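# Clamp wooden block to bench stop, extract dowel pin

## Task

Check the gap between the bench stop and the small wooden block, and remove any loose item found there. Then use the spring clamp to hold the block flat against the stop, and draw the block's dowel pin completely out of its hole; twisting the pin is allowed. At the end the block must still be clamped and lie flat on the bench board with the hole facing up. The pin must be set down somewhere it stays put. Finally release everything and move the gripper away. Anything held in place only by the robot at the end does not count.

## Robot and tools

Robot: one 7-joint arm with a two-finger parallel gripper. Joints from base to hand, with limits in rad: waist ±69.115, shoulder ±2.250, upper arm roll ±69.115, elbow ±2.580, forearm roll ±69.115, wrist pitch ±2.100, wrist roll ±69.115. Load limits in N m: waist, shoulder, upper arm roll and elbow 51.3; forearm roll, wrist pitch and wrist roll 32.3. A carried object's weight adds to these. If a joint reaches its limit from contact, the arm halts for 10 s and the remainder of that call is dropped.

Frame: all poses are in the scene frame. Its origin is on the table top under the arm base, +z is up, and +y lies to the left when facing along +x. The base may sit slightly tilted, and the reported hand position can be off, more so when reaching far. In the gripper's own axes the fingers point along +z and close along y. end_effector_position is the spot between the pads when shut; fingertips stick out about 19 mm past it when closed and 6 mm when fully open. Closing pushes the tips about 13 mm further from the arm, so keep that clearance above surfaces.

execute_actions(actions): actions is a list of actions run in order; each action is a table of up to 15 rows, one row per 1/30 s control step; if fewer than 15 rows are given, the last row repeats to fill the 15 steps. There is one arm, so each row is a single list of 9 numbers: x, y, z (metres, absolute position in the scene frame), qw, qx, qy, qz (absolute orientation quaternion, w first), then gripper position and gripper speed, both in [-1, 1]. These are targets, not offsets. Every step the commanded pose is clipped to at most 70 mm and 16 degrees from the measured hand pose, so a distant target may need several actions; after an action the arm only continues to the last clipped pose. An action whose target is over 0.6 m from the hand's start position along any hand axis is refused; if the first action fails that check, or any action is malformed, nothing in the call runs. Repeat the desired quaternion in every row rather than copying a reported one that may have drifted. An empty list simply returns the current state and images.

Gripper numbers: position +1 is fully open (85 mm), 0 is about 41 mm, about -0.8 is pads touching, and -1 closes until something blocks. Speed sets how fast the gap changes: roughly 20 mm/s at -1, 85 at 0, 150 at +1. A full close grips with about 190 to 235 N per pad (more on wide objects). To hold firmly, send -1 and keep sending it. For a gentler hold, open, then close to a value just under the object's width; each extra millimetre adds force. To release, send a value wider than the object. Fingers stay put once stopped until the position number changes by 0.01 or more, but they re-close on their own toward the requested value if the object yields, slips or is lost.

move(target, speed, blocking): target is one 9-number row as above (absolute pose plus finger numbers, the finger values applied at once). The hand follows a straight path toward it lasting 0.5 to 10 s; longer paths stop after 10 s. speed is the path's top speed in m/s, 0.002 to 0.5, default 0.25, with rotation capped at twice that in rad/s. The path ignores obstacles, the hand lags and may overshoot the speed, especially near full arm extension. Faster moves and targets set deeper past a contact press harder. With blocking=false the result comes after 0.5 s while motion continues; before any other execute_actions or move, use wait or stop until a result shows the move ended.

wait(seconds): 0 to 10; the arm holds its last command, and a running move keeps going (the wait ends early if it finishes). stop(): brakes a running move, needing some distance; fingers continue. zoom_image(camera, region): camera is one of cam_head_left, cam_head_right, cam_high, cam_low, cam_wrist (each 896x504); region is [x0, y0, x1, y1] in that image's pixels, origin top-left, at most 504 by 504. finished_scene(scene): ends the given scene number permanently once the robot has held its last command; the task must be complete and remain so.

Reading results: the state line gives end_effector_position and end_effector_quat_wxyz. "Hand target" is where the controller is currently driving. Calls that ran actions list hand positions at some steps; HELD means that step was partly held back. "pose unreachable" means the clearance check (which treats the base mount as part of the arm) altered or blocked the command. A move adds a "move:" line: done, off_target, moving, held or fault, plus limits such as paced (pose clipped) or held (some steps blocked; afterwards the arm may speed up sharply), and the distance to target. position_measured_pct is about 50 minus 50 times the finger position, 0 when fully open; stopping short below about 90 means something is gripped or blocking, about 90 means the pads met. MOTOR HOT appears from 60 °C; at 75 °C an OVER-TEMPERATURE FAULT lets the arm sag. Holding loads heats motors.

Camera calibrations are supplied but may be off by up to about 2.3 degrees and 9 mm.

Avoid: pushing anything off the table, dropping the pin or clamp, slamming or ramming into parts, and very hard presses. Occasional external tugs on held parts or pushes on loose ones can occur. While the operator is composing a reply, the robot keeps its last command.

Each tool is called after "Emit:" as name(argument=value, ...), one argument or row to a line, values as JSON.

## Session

Emit:
execute_actions(
  actions=[],
)

Scene clock: 0.00 s.
end_effector_position=(+0.3092, +0.3965, +0.1136) position_measured_pct=0.0 end_effector_quat_wxyz=(+0.317, +0.067, +0.921, -0.219)
Joint positions: [-2.07   0.743  0.492  1.917  1.066  1.202 -1.323]
Joint velocities: [ 0.    -0.    -0.    -0.002 -0.    -0.     0.001]
Motor temperatures (°C, as the motors report them): [34 33 30 34 35 38 36]
Hand target: +0.309, +0.397, +0.114; +0.317, +0.067, +0.921, -0.219
camera_calibration (this result's frames):
cam_wrist: T_world_to_cam=[[0.20061, 0.9136, -0.353683, -0.397873], [0.75527, 0.0857079, 0.649785, -0.30089], [0.623957, -0.39748, -0.672821, 0.183731], [0, 0, 0, 1]] pos_world=[0.192431, 0.462315, 0.178411]

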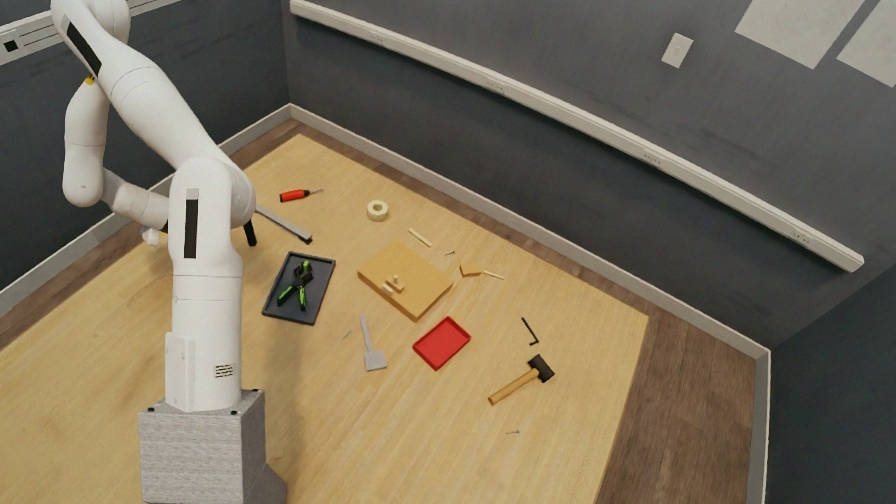

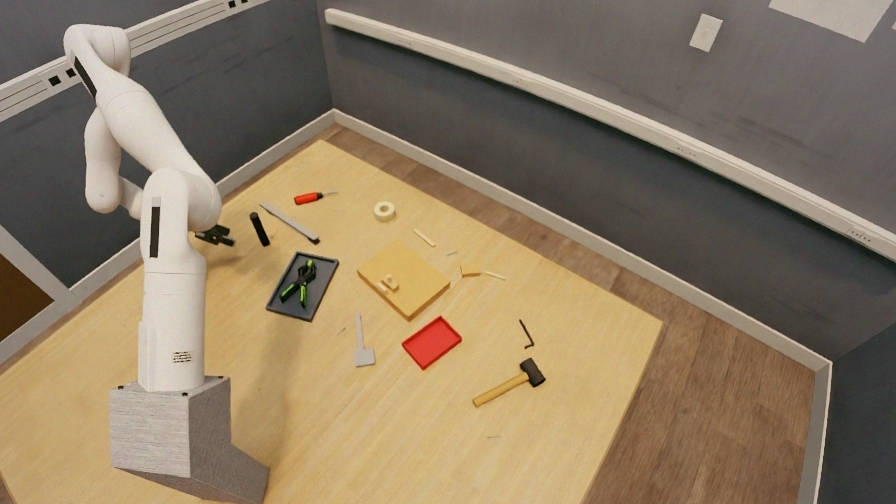

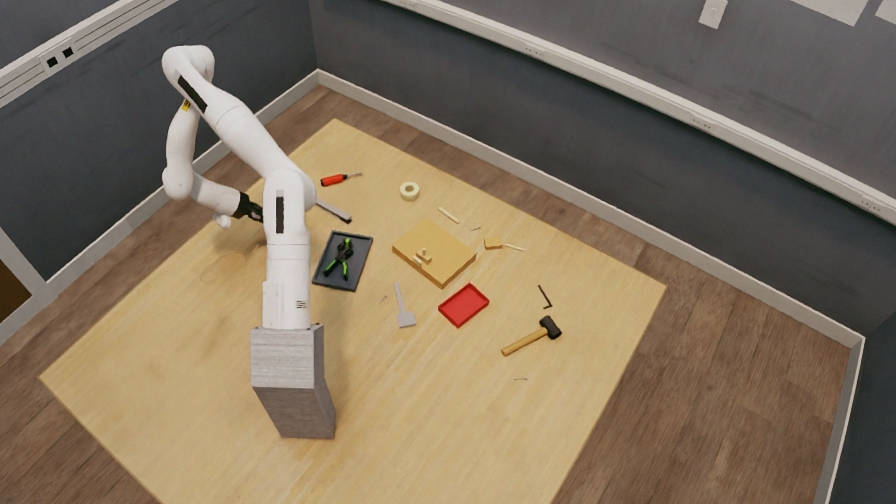

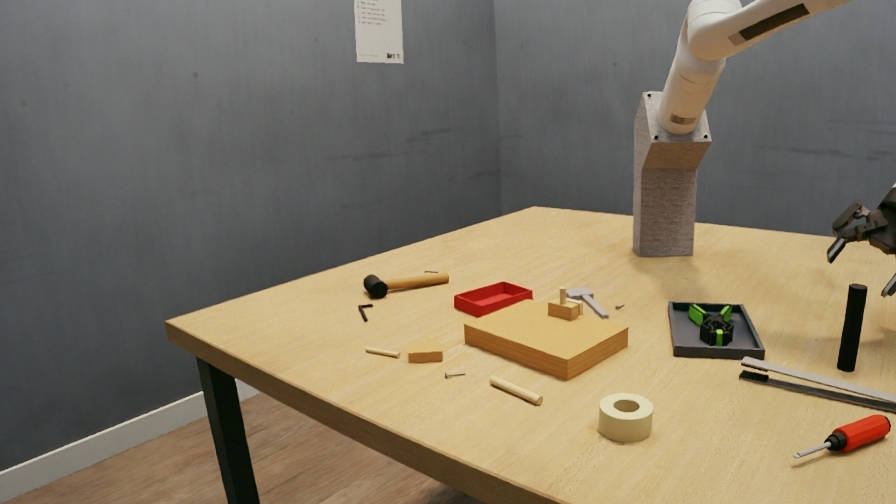

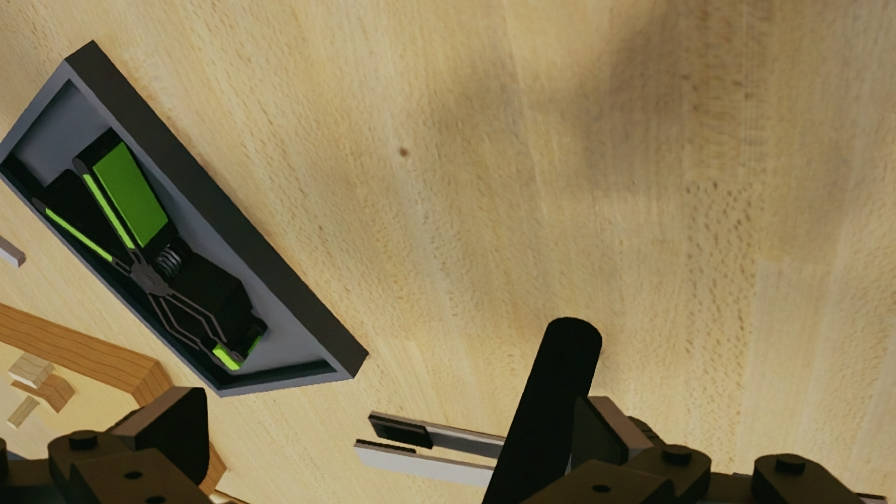

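Emit:
zoom_image(
  camera="cam_head_left",
  region=[250,230,470,340],
)

Emit:
zoom_image(
  camera="cam_head_right",
  region=[350,240,460,325],
)

Emit:
zoom_image(
  camera="cam_low",
  region=[500,270,780,380],
)

Region (250, 230, 470, 340) of cam_head_left's 896x504 image, scaled by 2.291, with more detail than that image has.

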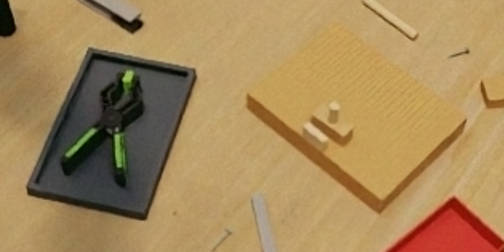

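Region (350, 240, 460, 325) of cam_head_right's 896x504 image, scaled by 4.582, with more detail than that image has; it fills the top 389 rows of this view, and the rest is white.

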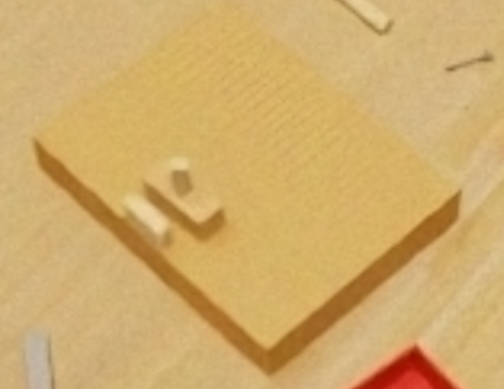

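Region (500, 270, 780, 380) of cam_low's 896x504 image, scaled by 1.800, with more detail than that image has; it fills the top 198 rows of this view, and the rest is white.

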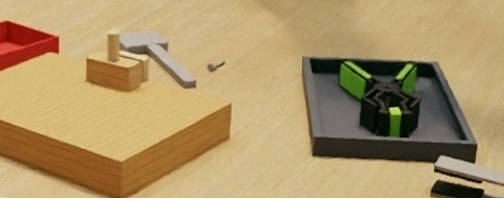

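Emit:
move(
  target=[0.29,0.36,0.22,0.2,0.4,0.88,-0.15,1,0],
  speed=0.3,
)

Emit:
move(
  target=[0.35,0.08,0.25,0,0.9954,0.0958,0,1,0],
  speed=0.4,
)

Scene clock: 2.93 s.
end_effector_position=(+0.2904, +0.3591, +0.2196) position_measured_pct=0.0 end_effector_quat_wxyz=(+0.201, +0.400, +0.881, -0.151)
Joint positions: [-2.304  0.23   0.485  2.17   0.938  1.206 -1.829]
Joint velocities: [-0.005 -0.012 -0.005  0.001  0.     0.003 -0.001]
Motor temperatures (°C, as the motors report them): [34 33 30 34 35 38 36]
Hand target: +0.290, +0.359, +0.220; +0.200, +0.401, +0.881, -0.150
Off the commanded pose: 0.001 m, 0 deg.
move: done
camera_calibration (this result's frames):
cam_wrist: T_world_to_cam=[[0.727486, 0.680884, -0.0846288, -0.450923], [0.609344, -0.58445, 0.535834, -0.0443216], [0.315379, -0.44138, -0.840071, 0.393944], [0, 0, 0, 1]] pos_world=[0.230805, 0.455002, 0.316529]

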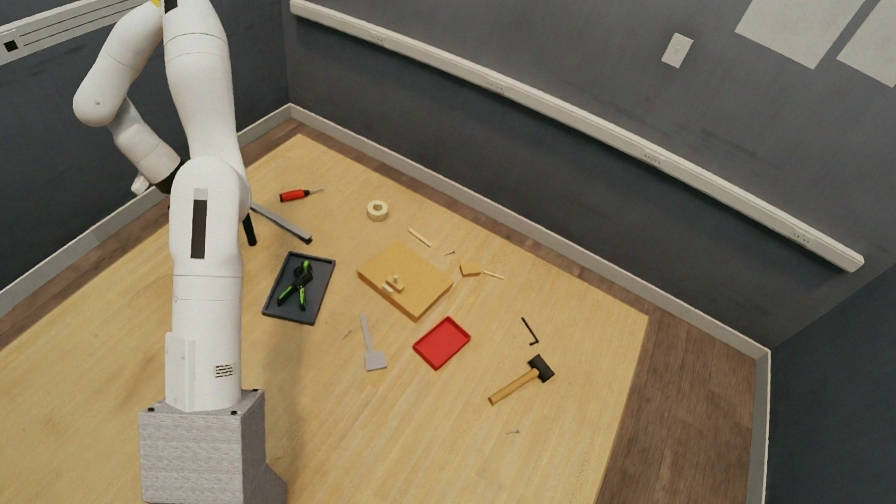

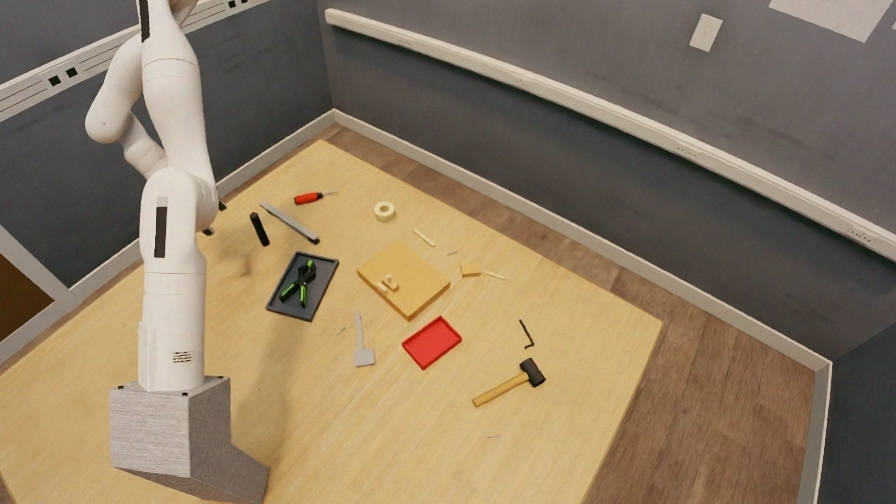

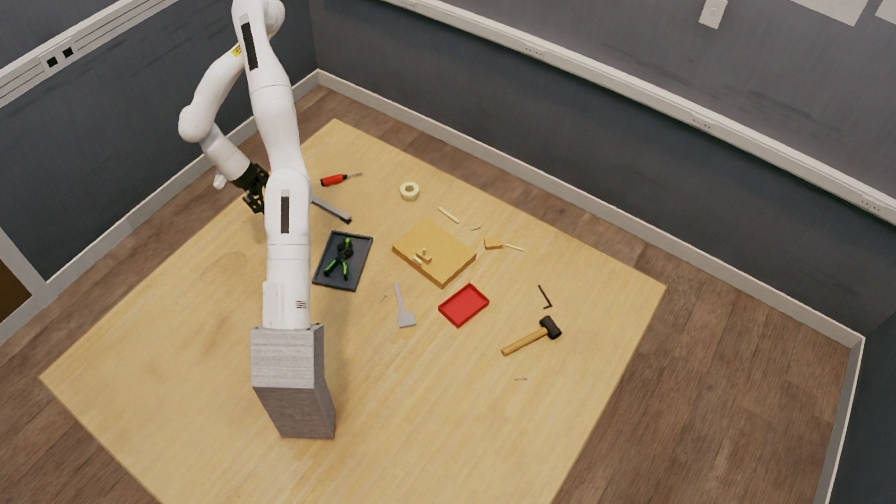

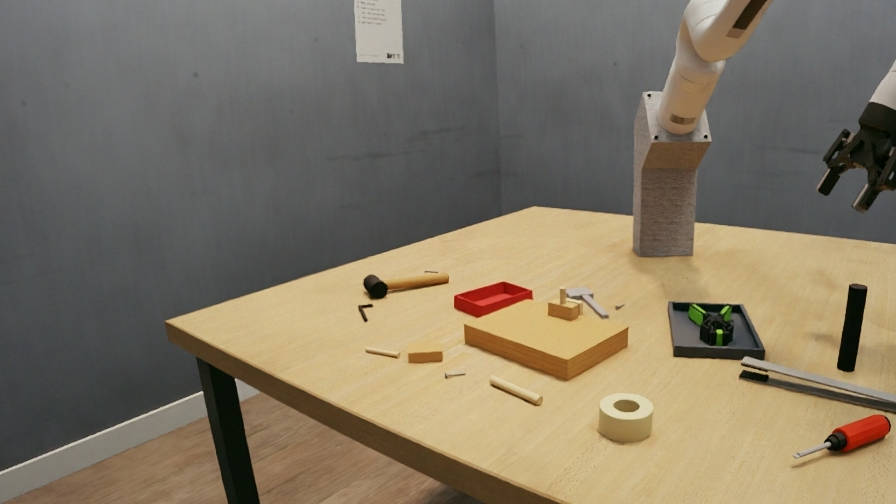

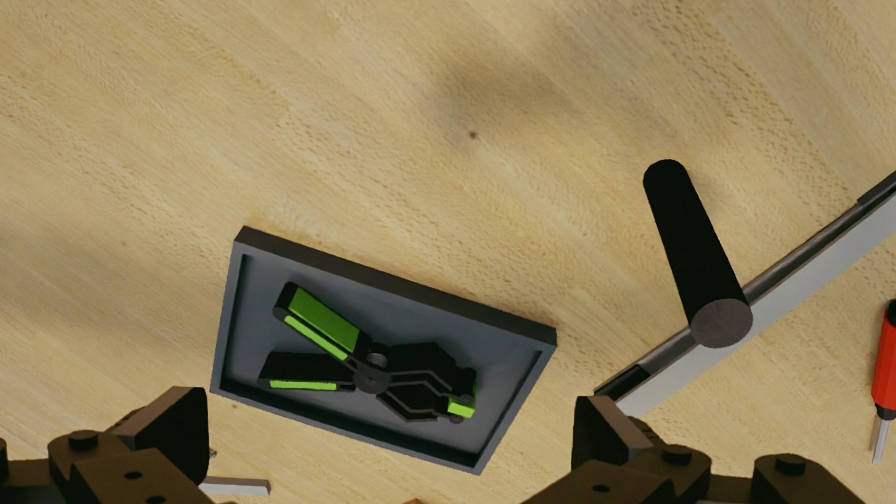

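Scene clock: 6.30 s.
end_effector_position=(+0.3516, +0.0779, +0.2493) position_measured_pct=0.0 end_effector_quat_wxyz=(-0.033, +0.992, +0.095, -0.080)
Joint positions: [-1.805 -1.524  0.507  2.577  1.041  1.308 -2.691]
Joint velocities: [-0.123 -0.116 -0.144 -0.001 -0.013  0.192 -0.081]
Motor temperatures (°C, as the motors report them): [34 33 30 34 35 38 36]
Hand target: +0.352, +0.078, +0.249; -0.033, +0.992, +0.095, -0.080
Off the commanded pose: 0.003 m, 10 deg.
joint sent to its limit — the command would take joint 4 (elbow) past its upper limit, so that joint was sent only as far as its limit.
move: off_target
camera_calibration (this result's frames):
cam_wrist: T_world_to_cam=[[0.233784, -0.971416, -0.0411935, -0.0100107], [-0.945083, -0.23699, 0.225064, 0.3351], [-0.228393, -0.013685, -0.973473, 0.466669], [0, 0, 0, 1]] pos_world=[0.425621, 0.0760772, 0.378458]

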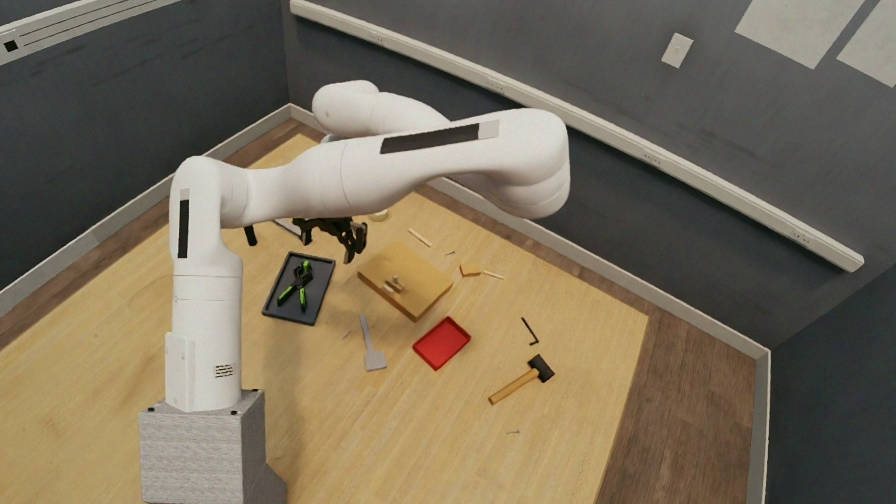

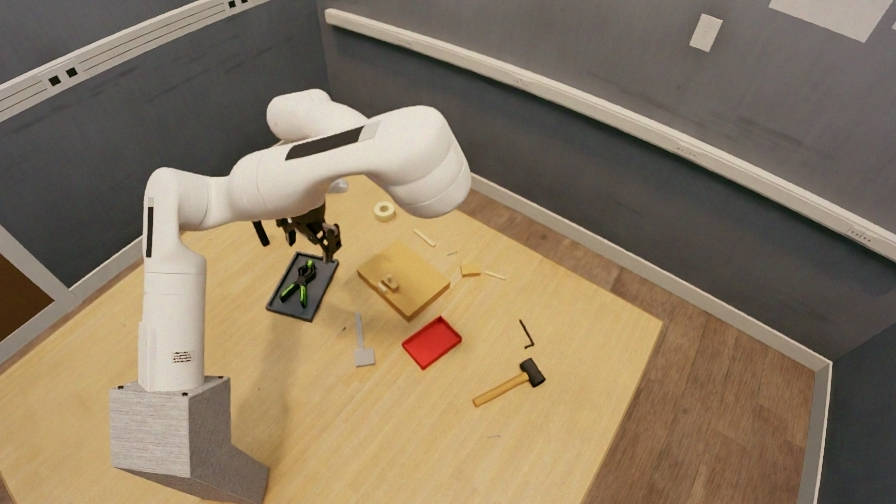

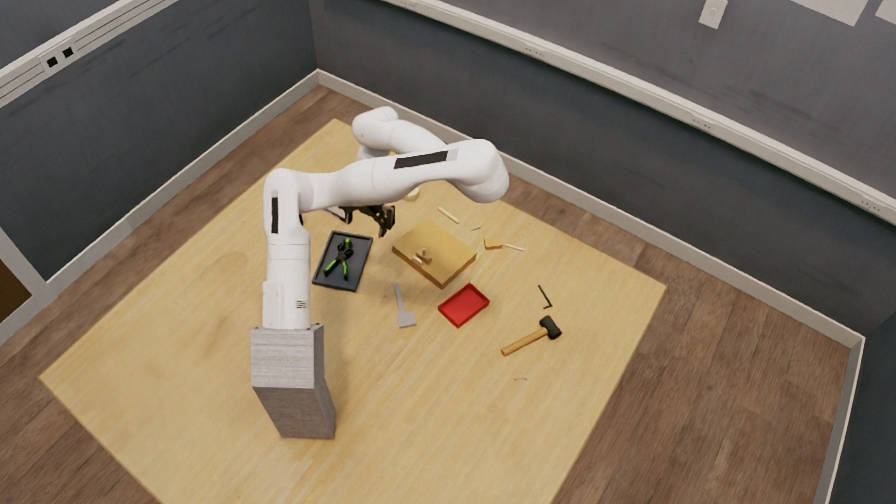

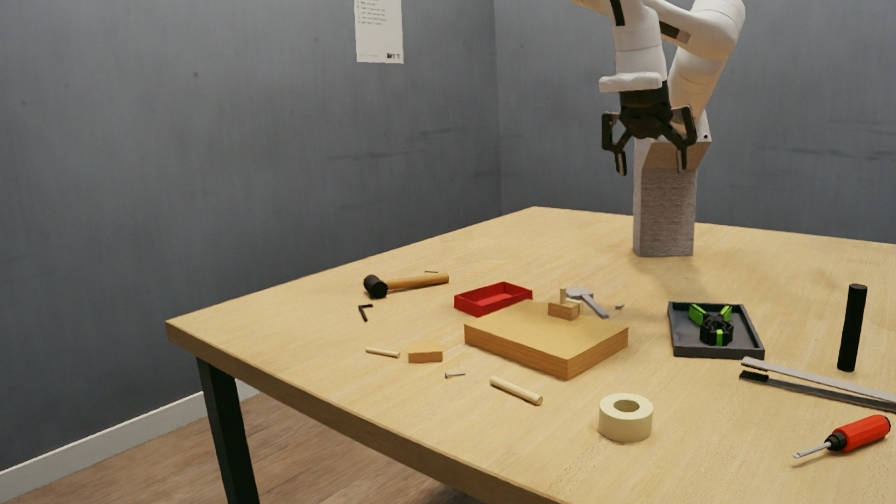

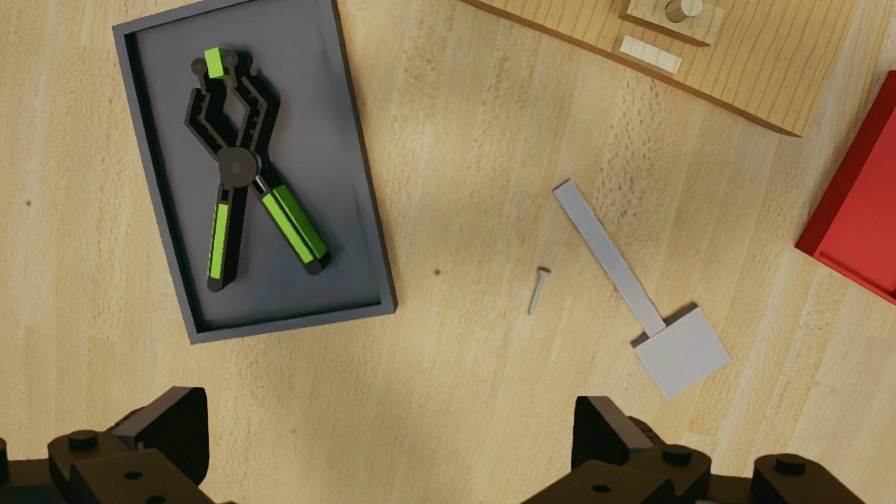

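Emit:
zoom_image(
  camera="cam_wrist",
  region=[580,0,780,100],
)

Emit:
move(
  target=[0.42,-0.005,0.15,0,0.9781,0.2079,0,1,0],
  speed=0.25,
)

Region (580, 0, 780, 100) of cam_wrist's 896x504 image, scaled by 2.520.

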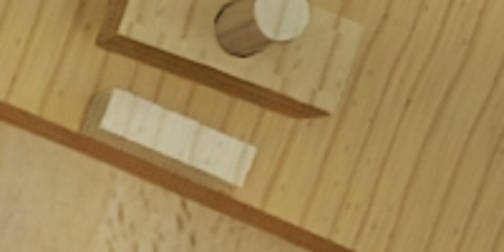

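Scene clock: 8.27 s.
end_effector_position=(+0.4195, -0.0055, +0.1496) position_measured_pct=0.0 end_effector_quat_wxyz=(+0.001, +0.978, +0.208, -0.001)
Joint positions: [-1.949 -1.856  0.805  2.469  1.61   1.442 -2.239]
Joint velocities: [-0.001 -0.01   0.005  0.     0.001 -0.006 -0.   ]
Motor temperatures (°C, as the motors report them): [34 33 30 34 35 38 36]
Hand target: +0.419, -0.005, +0.149; +0.001, +0.978, +0.207, -0.001
Off the commanded pose: 0.001 m, 0 deg.
move: done
camera_calibration (this result's frames):
cam_wrist: T_world_to_cam=[[0.446221, -0.893626, 0.0481603, -0.213035], [-0.893534, -0.441886, 0.0795778, 0.400931], [-0.0498314, -0.0785422, -0.995665, 0.312013], [0, 0, 0, 1]] pos_world=[0.468855, 0.0112987, 0.289015]

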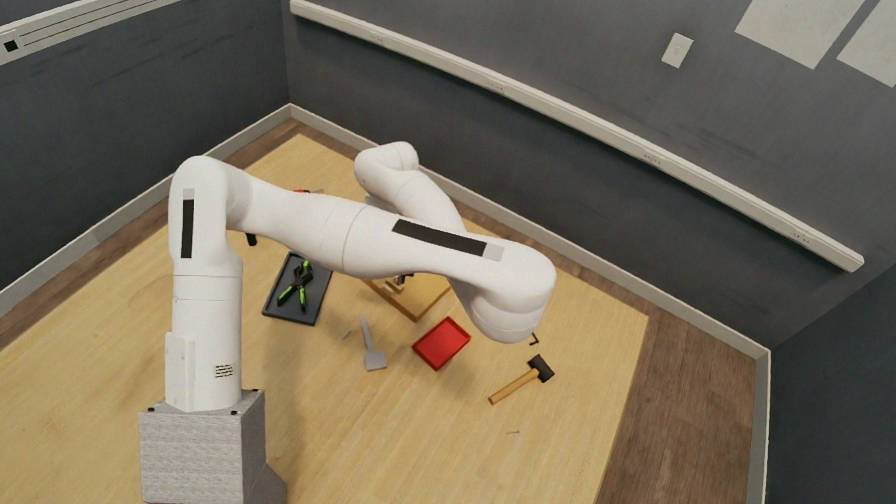

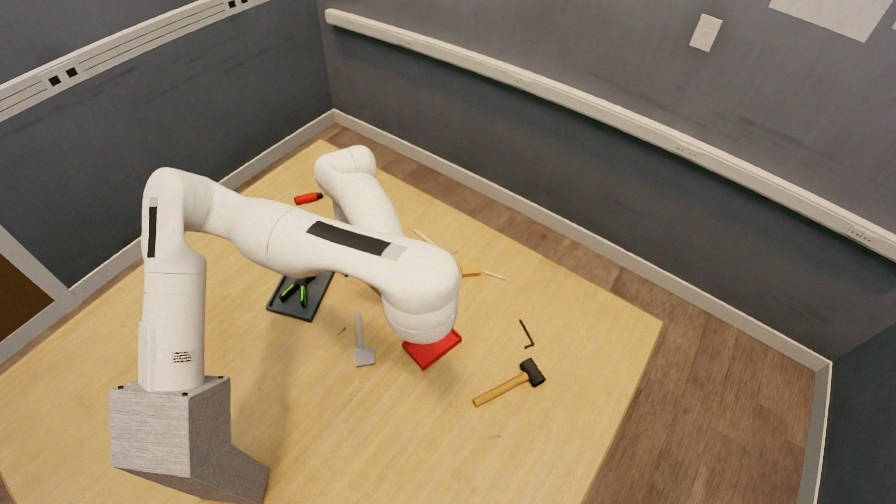

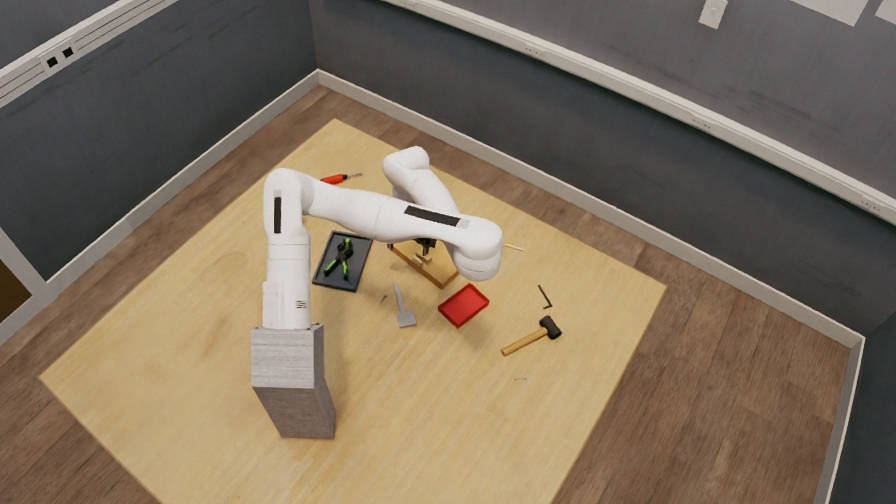

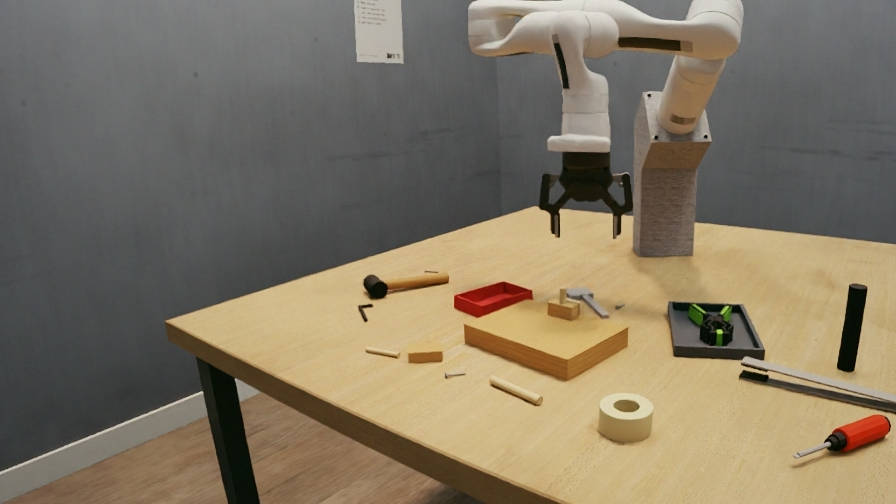

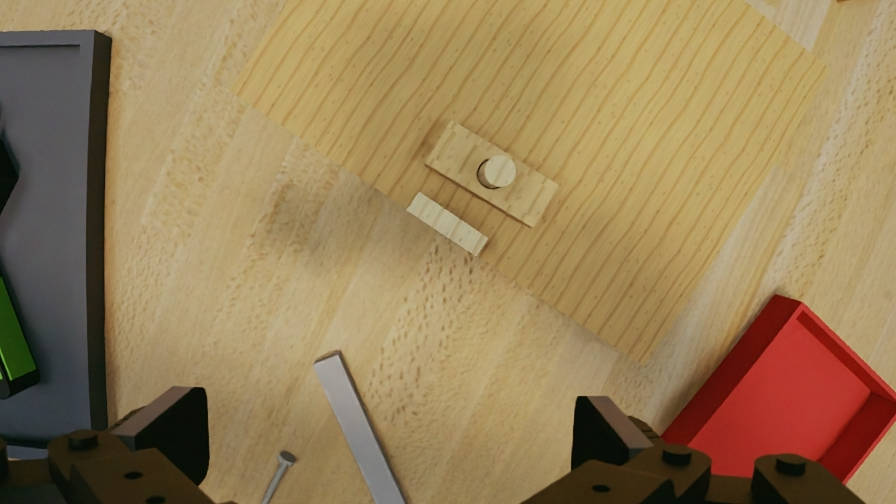

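Emit:
zoom_image(
  camera="cam_wrist",
  region=[390,100,590,270],
)

Region (390, 100, 590, 270) of cam_wrist's 896x504 image, scaled by 2.520; it fills the top 428 rows of this view, and the rest is white.

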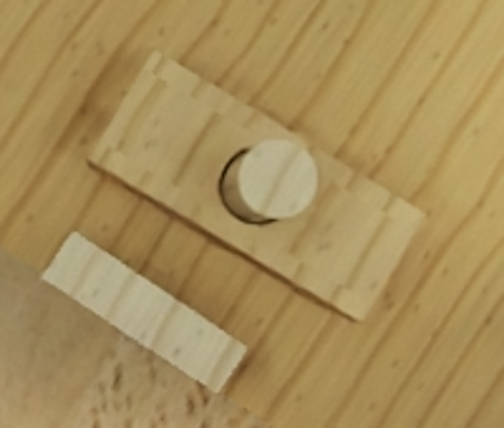

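Emit:
move(
  target=[0.305,0.166,0.11,0,0.9781,0.2079,0,1,0],
  speed=0.25,
)

Scene clock: 11.73 s.
end_effector_position=(+0.3060, +0.1670, +0.1099) position_measured_pct=0.0 end_effector_quat_wxyz=(+0.005, +0.965, +0.206, -0.159)
Joint positions: [-2.71  -1.508  0.8    2.577  1.506  1.732 -3.139]
Joint velocities: [-0.099 -0.061 -0.088  0.    -0.028  0.171 -0.046]
Motor temperatures (°C, as the motors report them): [34 33 30 34 35 38 36]
Hand target: +0.306, +0.167, +0.110; +0.006, +0.965, +0.206, -0.159
Off the commanded pose: 0.001 m, 18 deg; orientation clipped at the last step of the last action.
joint sent to its limit — the command would take joint 4 (elbow) past its upper limit, so that joint was sent only as far as its limit.
move: off_target; limits=paced
camera_calibration (this result's frames):
cam_wrist: T_world_to_cam=[[0.450819, -0.892261, -0.0251674, 0.00011576], [-0.821321, -0.425688, 0.379764, 0.321116], [-0.349562, -0.150534, -0.924741, 0.376368], [0, 0, 0, 1]] pos_world=[0.395251, 0.193455, 0.226097]

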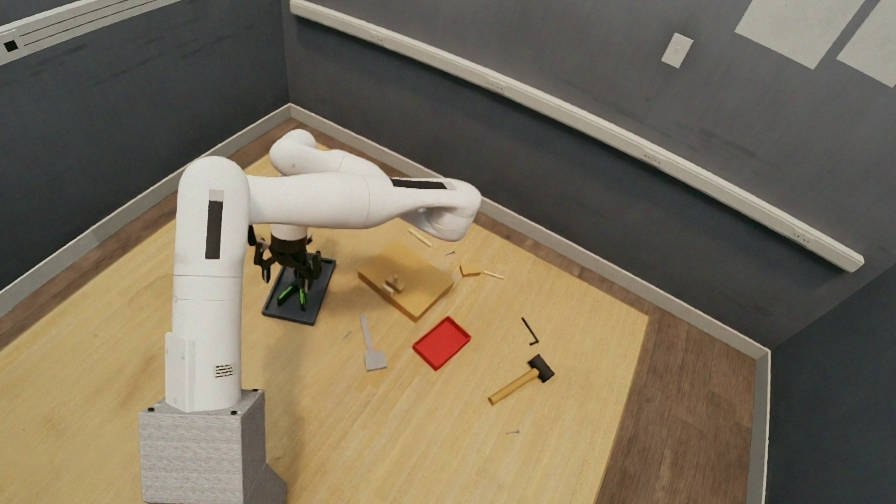

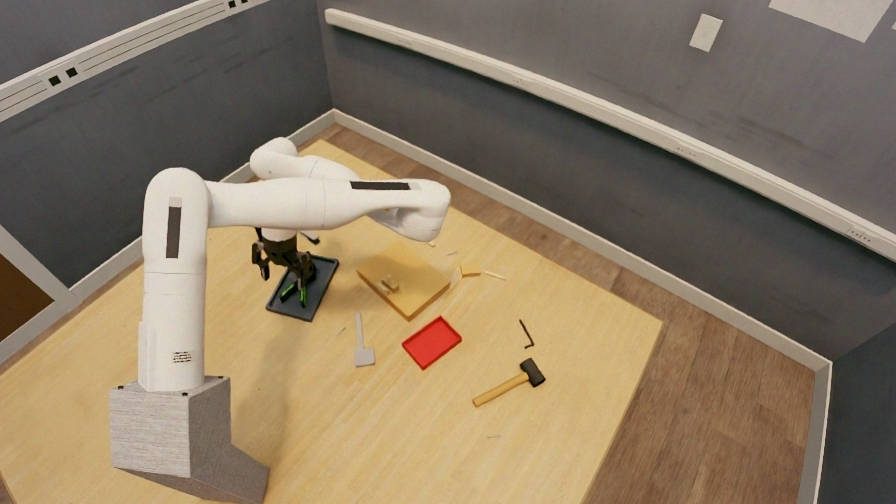

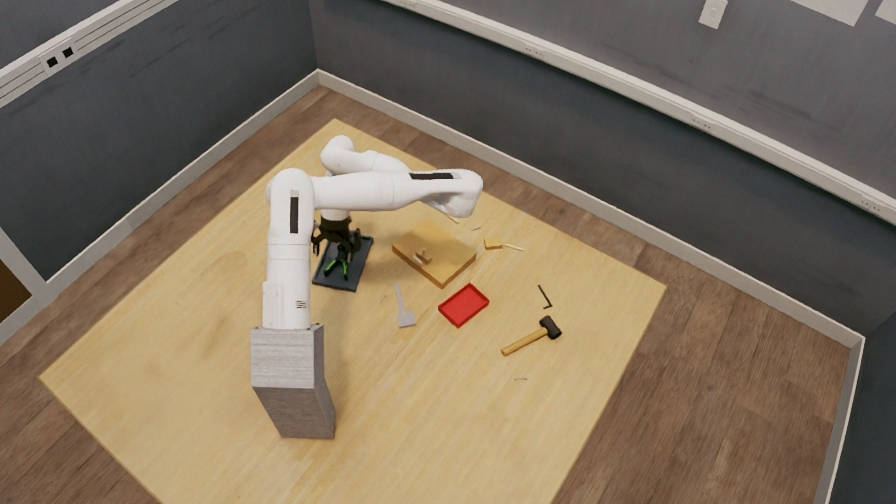

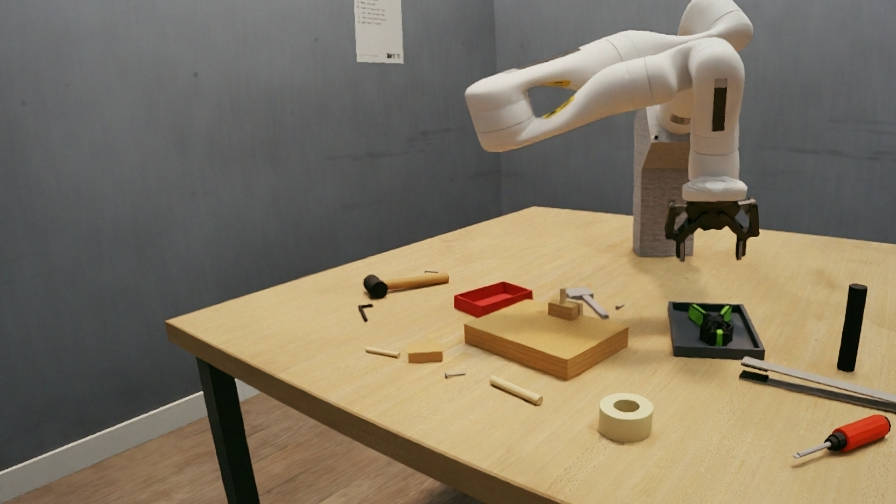

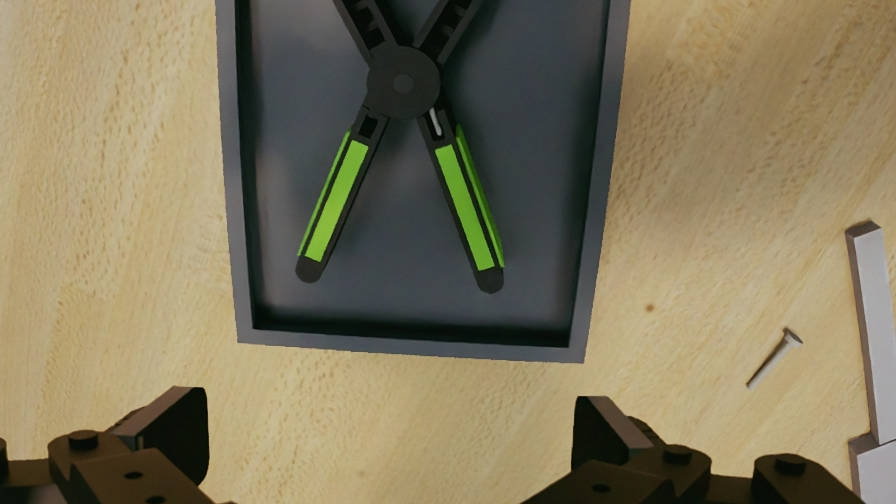

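Emit:
move(
  target=[0.313,0.172,0.07,0.0397,0.9601,0.2041,-0.1866,0.8,0],
  speed=0.1,
)

Scene clock: 13.60 s.
end_effector_position=(+0.3129, +0.1717, +0.0700) position_measured_pct=9.9 end_effector_quat_wxyz=(+0.040, +0.960, +0.204, -0.187)
Joint positions: [-2.801 -1.542  0.934  2.44   1.611  1.783 -3.072]
Joint velocities: [-0.004  0.     0.002 -0.001 -0.001 -0.003  0.   ]
Motor temperatures (°C, as the motors report them): [34 33 30 34 35 38 36]
Hand target: +0.313, +0.172, +0.070; +0.040, +0.960, +0.204, -0.187
Off the commanded pose: 0.000 m, 0 deg.
move: done
camera_calibration (this result's frames):
cam_wrist: T_world_to_cam=[[0.459518, -0.887748, 0.0273397, -0.00703623], [-0.800888, -0.400857, 0.444849, 0.328725], [-0.383955, -0.226312, -0.895188, 0.364243], [0, 0, 0, 1]] pos_world=[0.406358, 0.207958, 0.180025]

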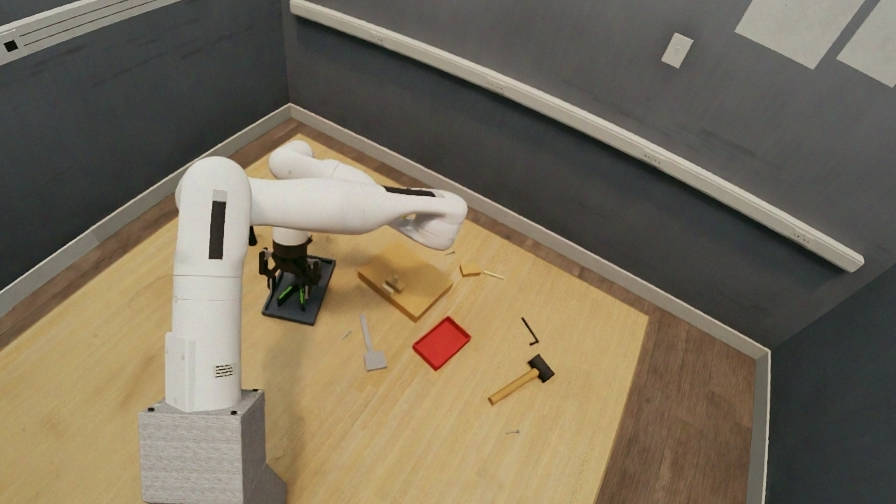

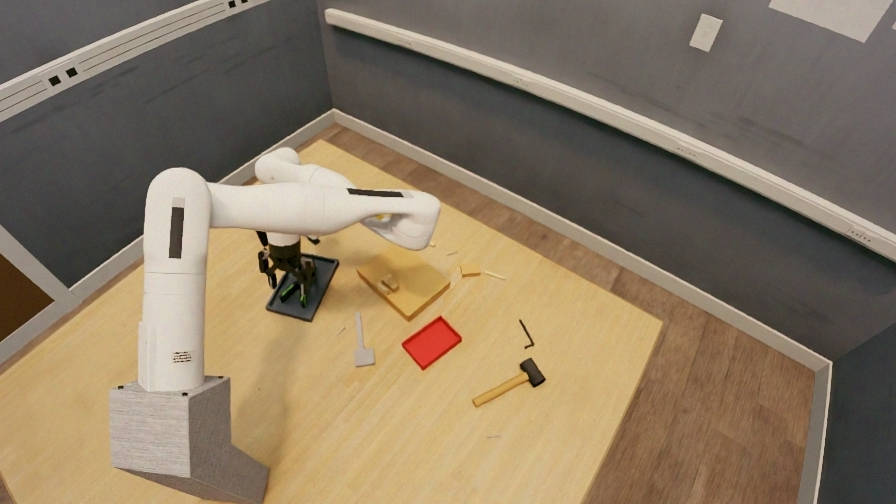

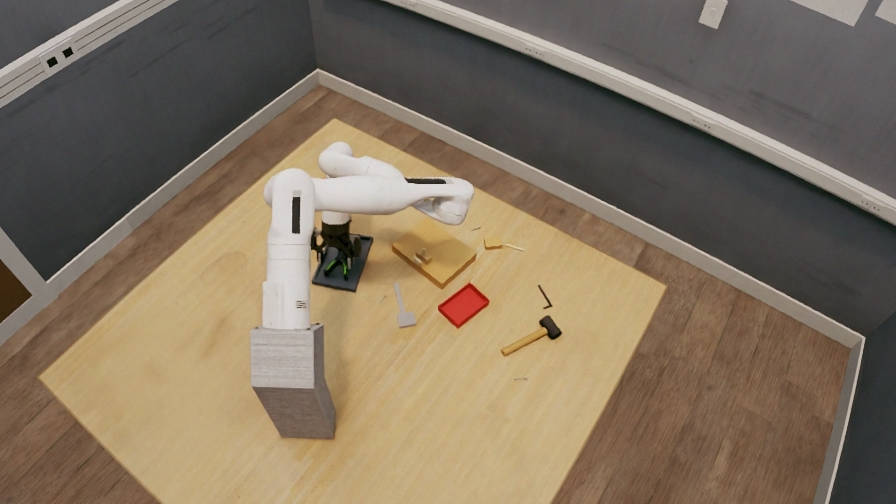

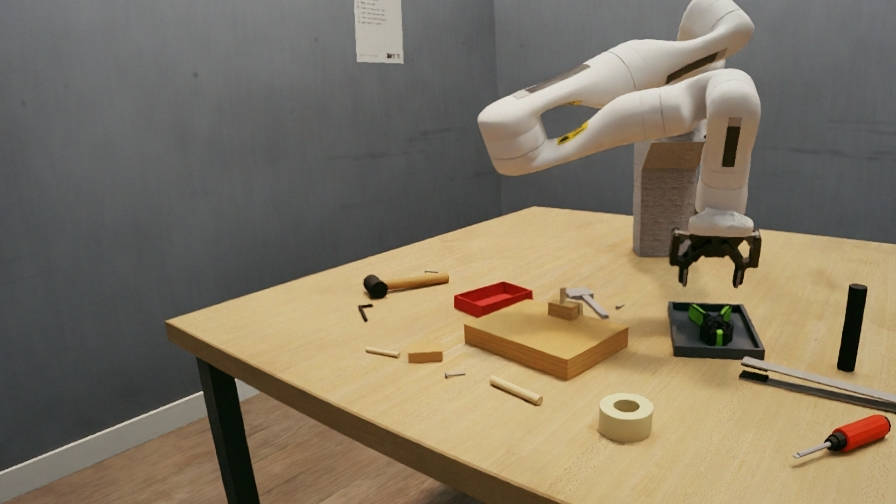

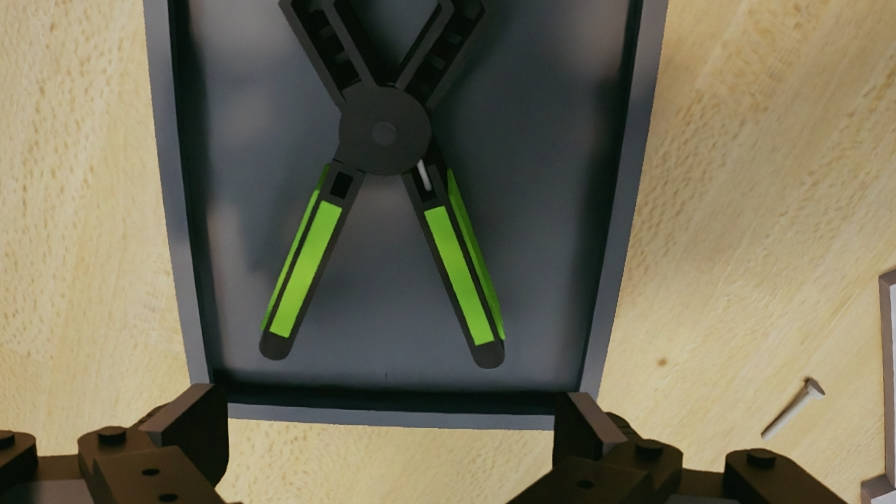

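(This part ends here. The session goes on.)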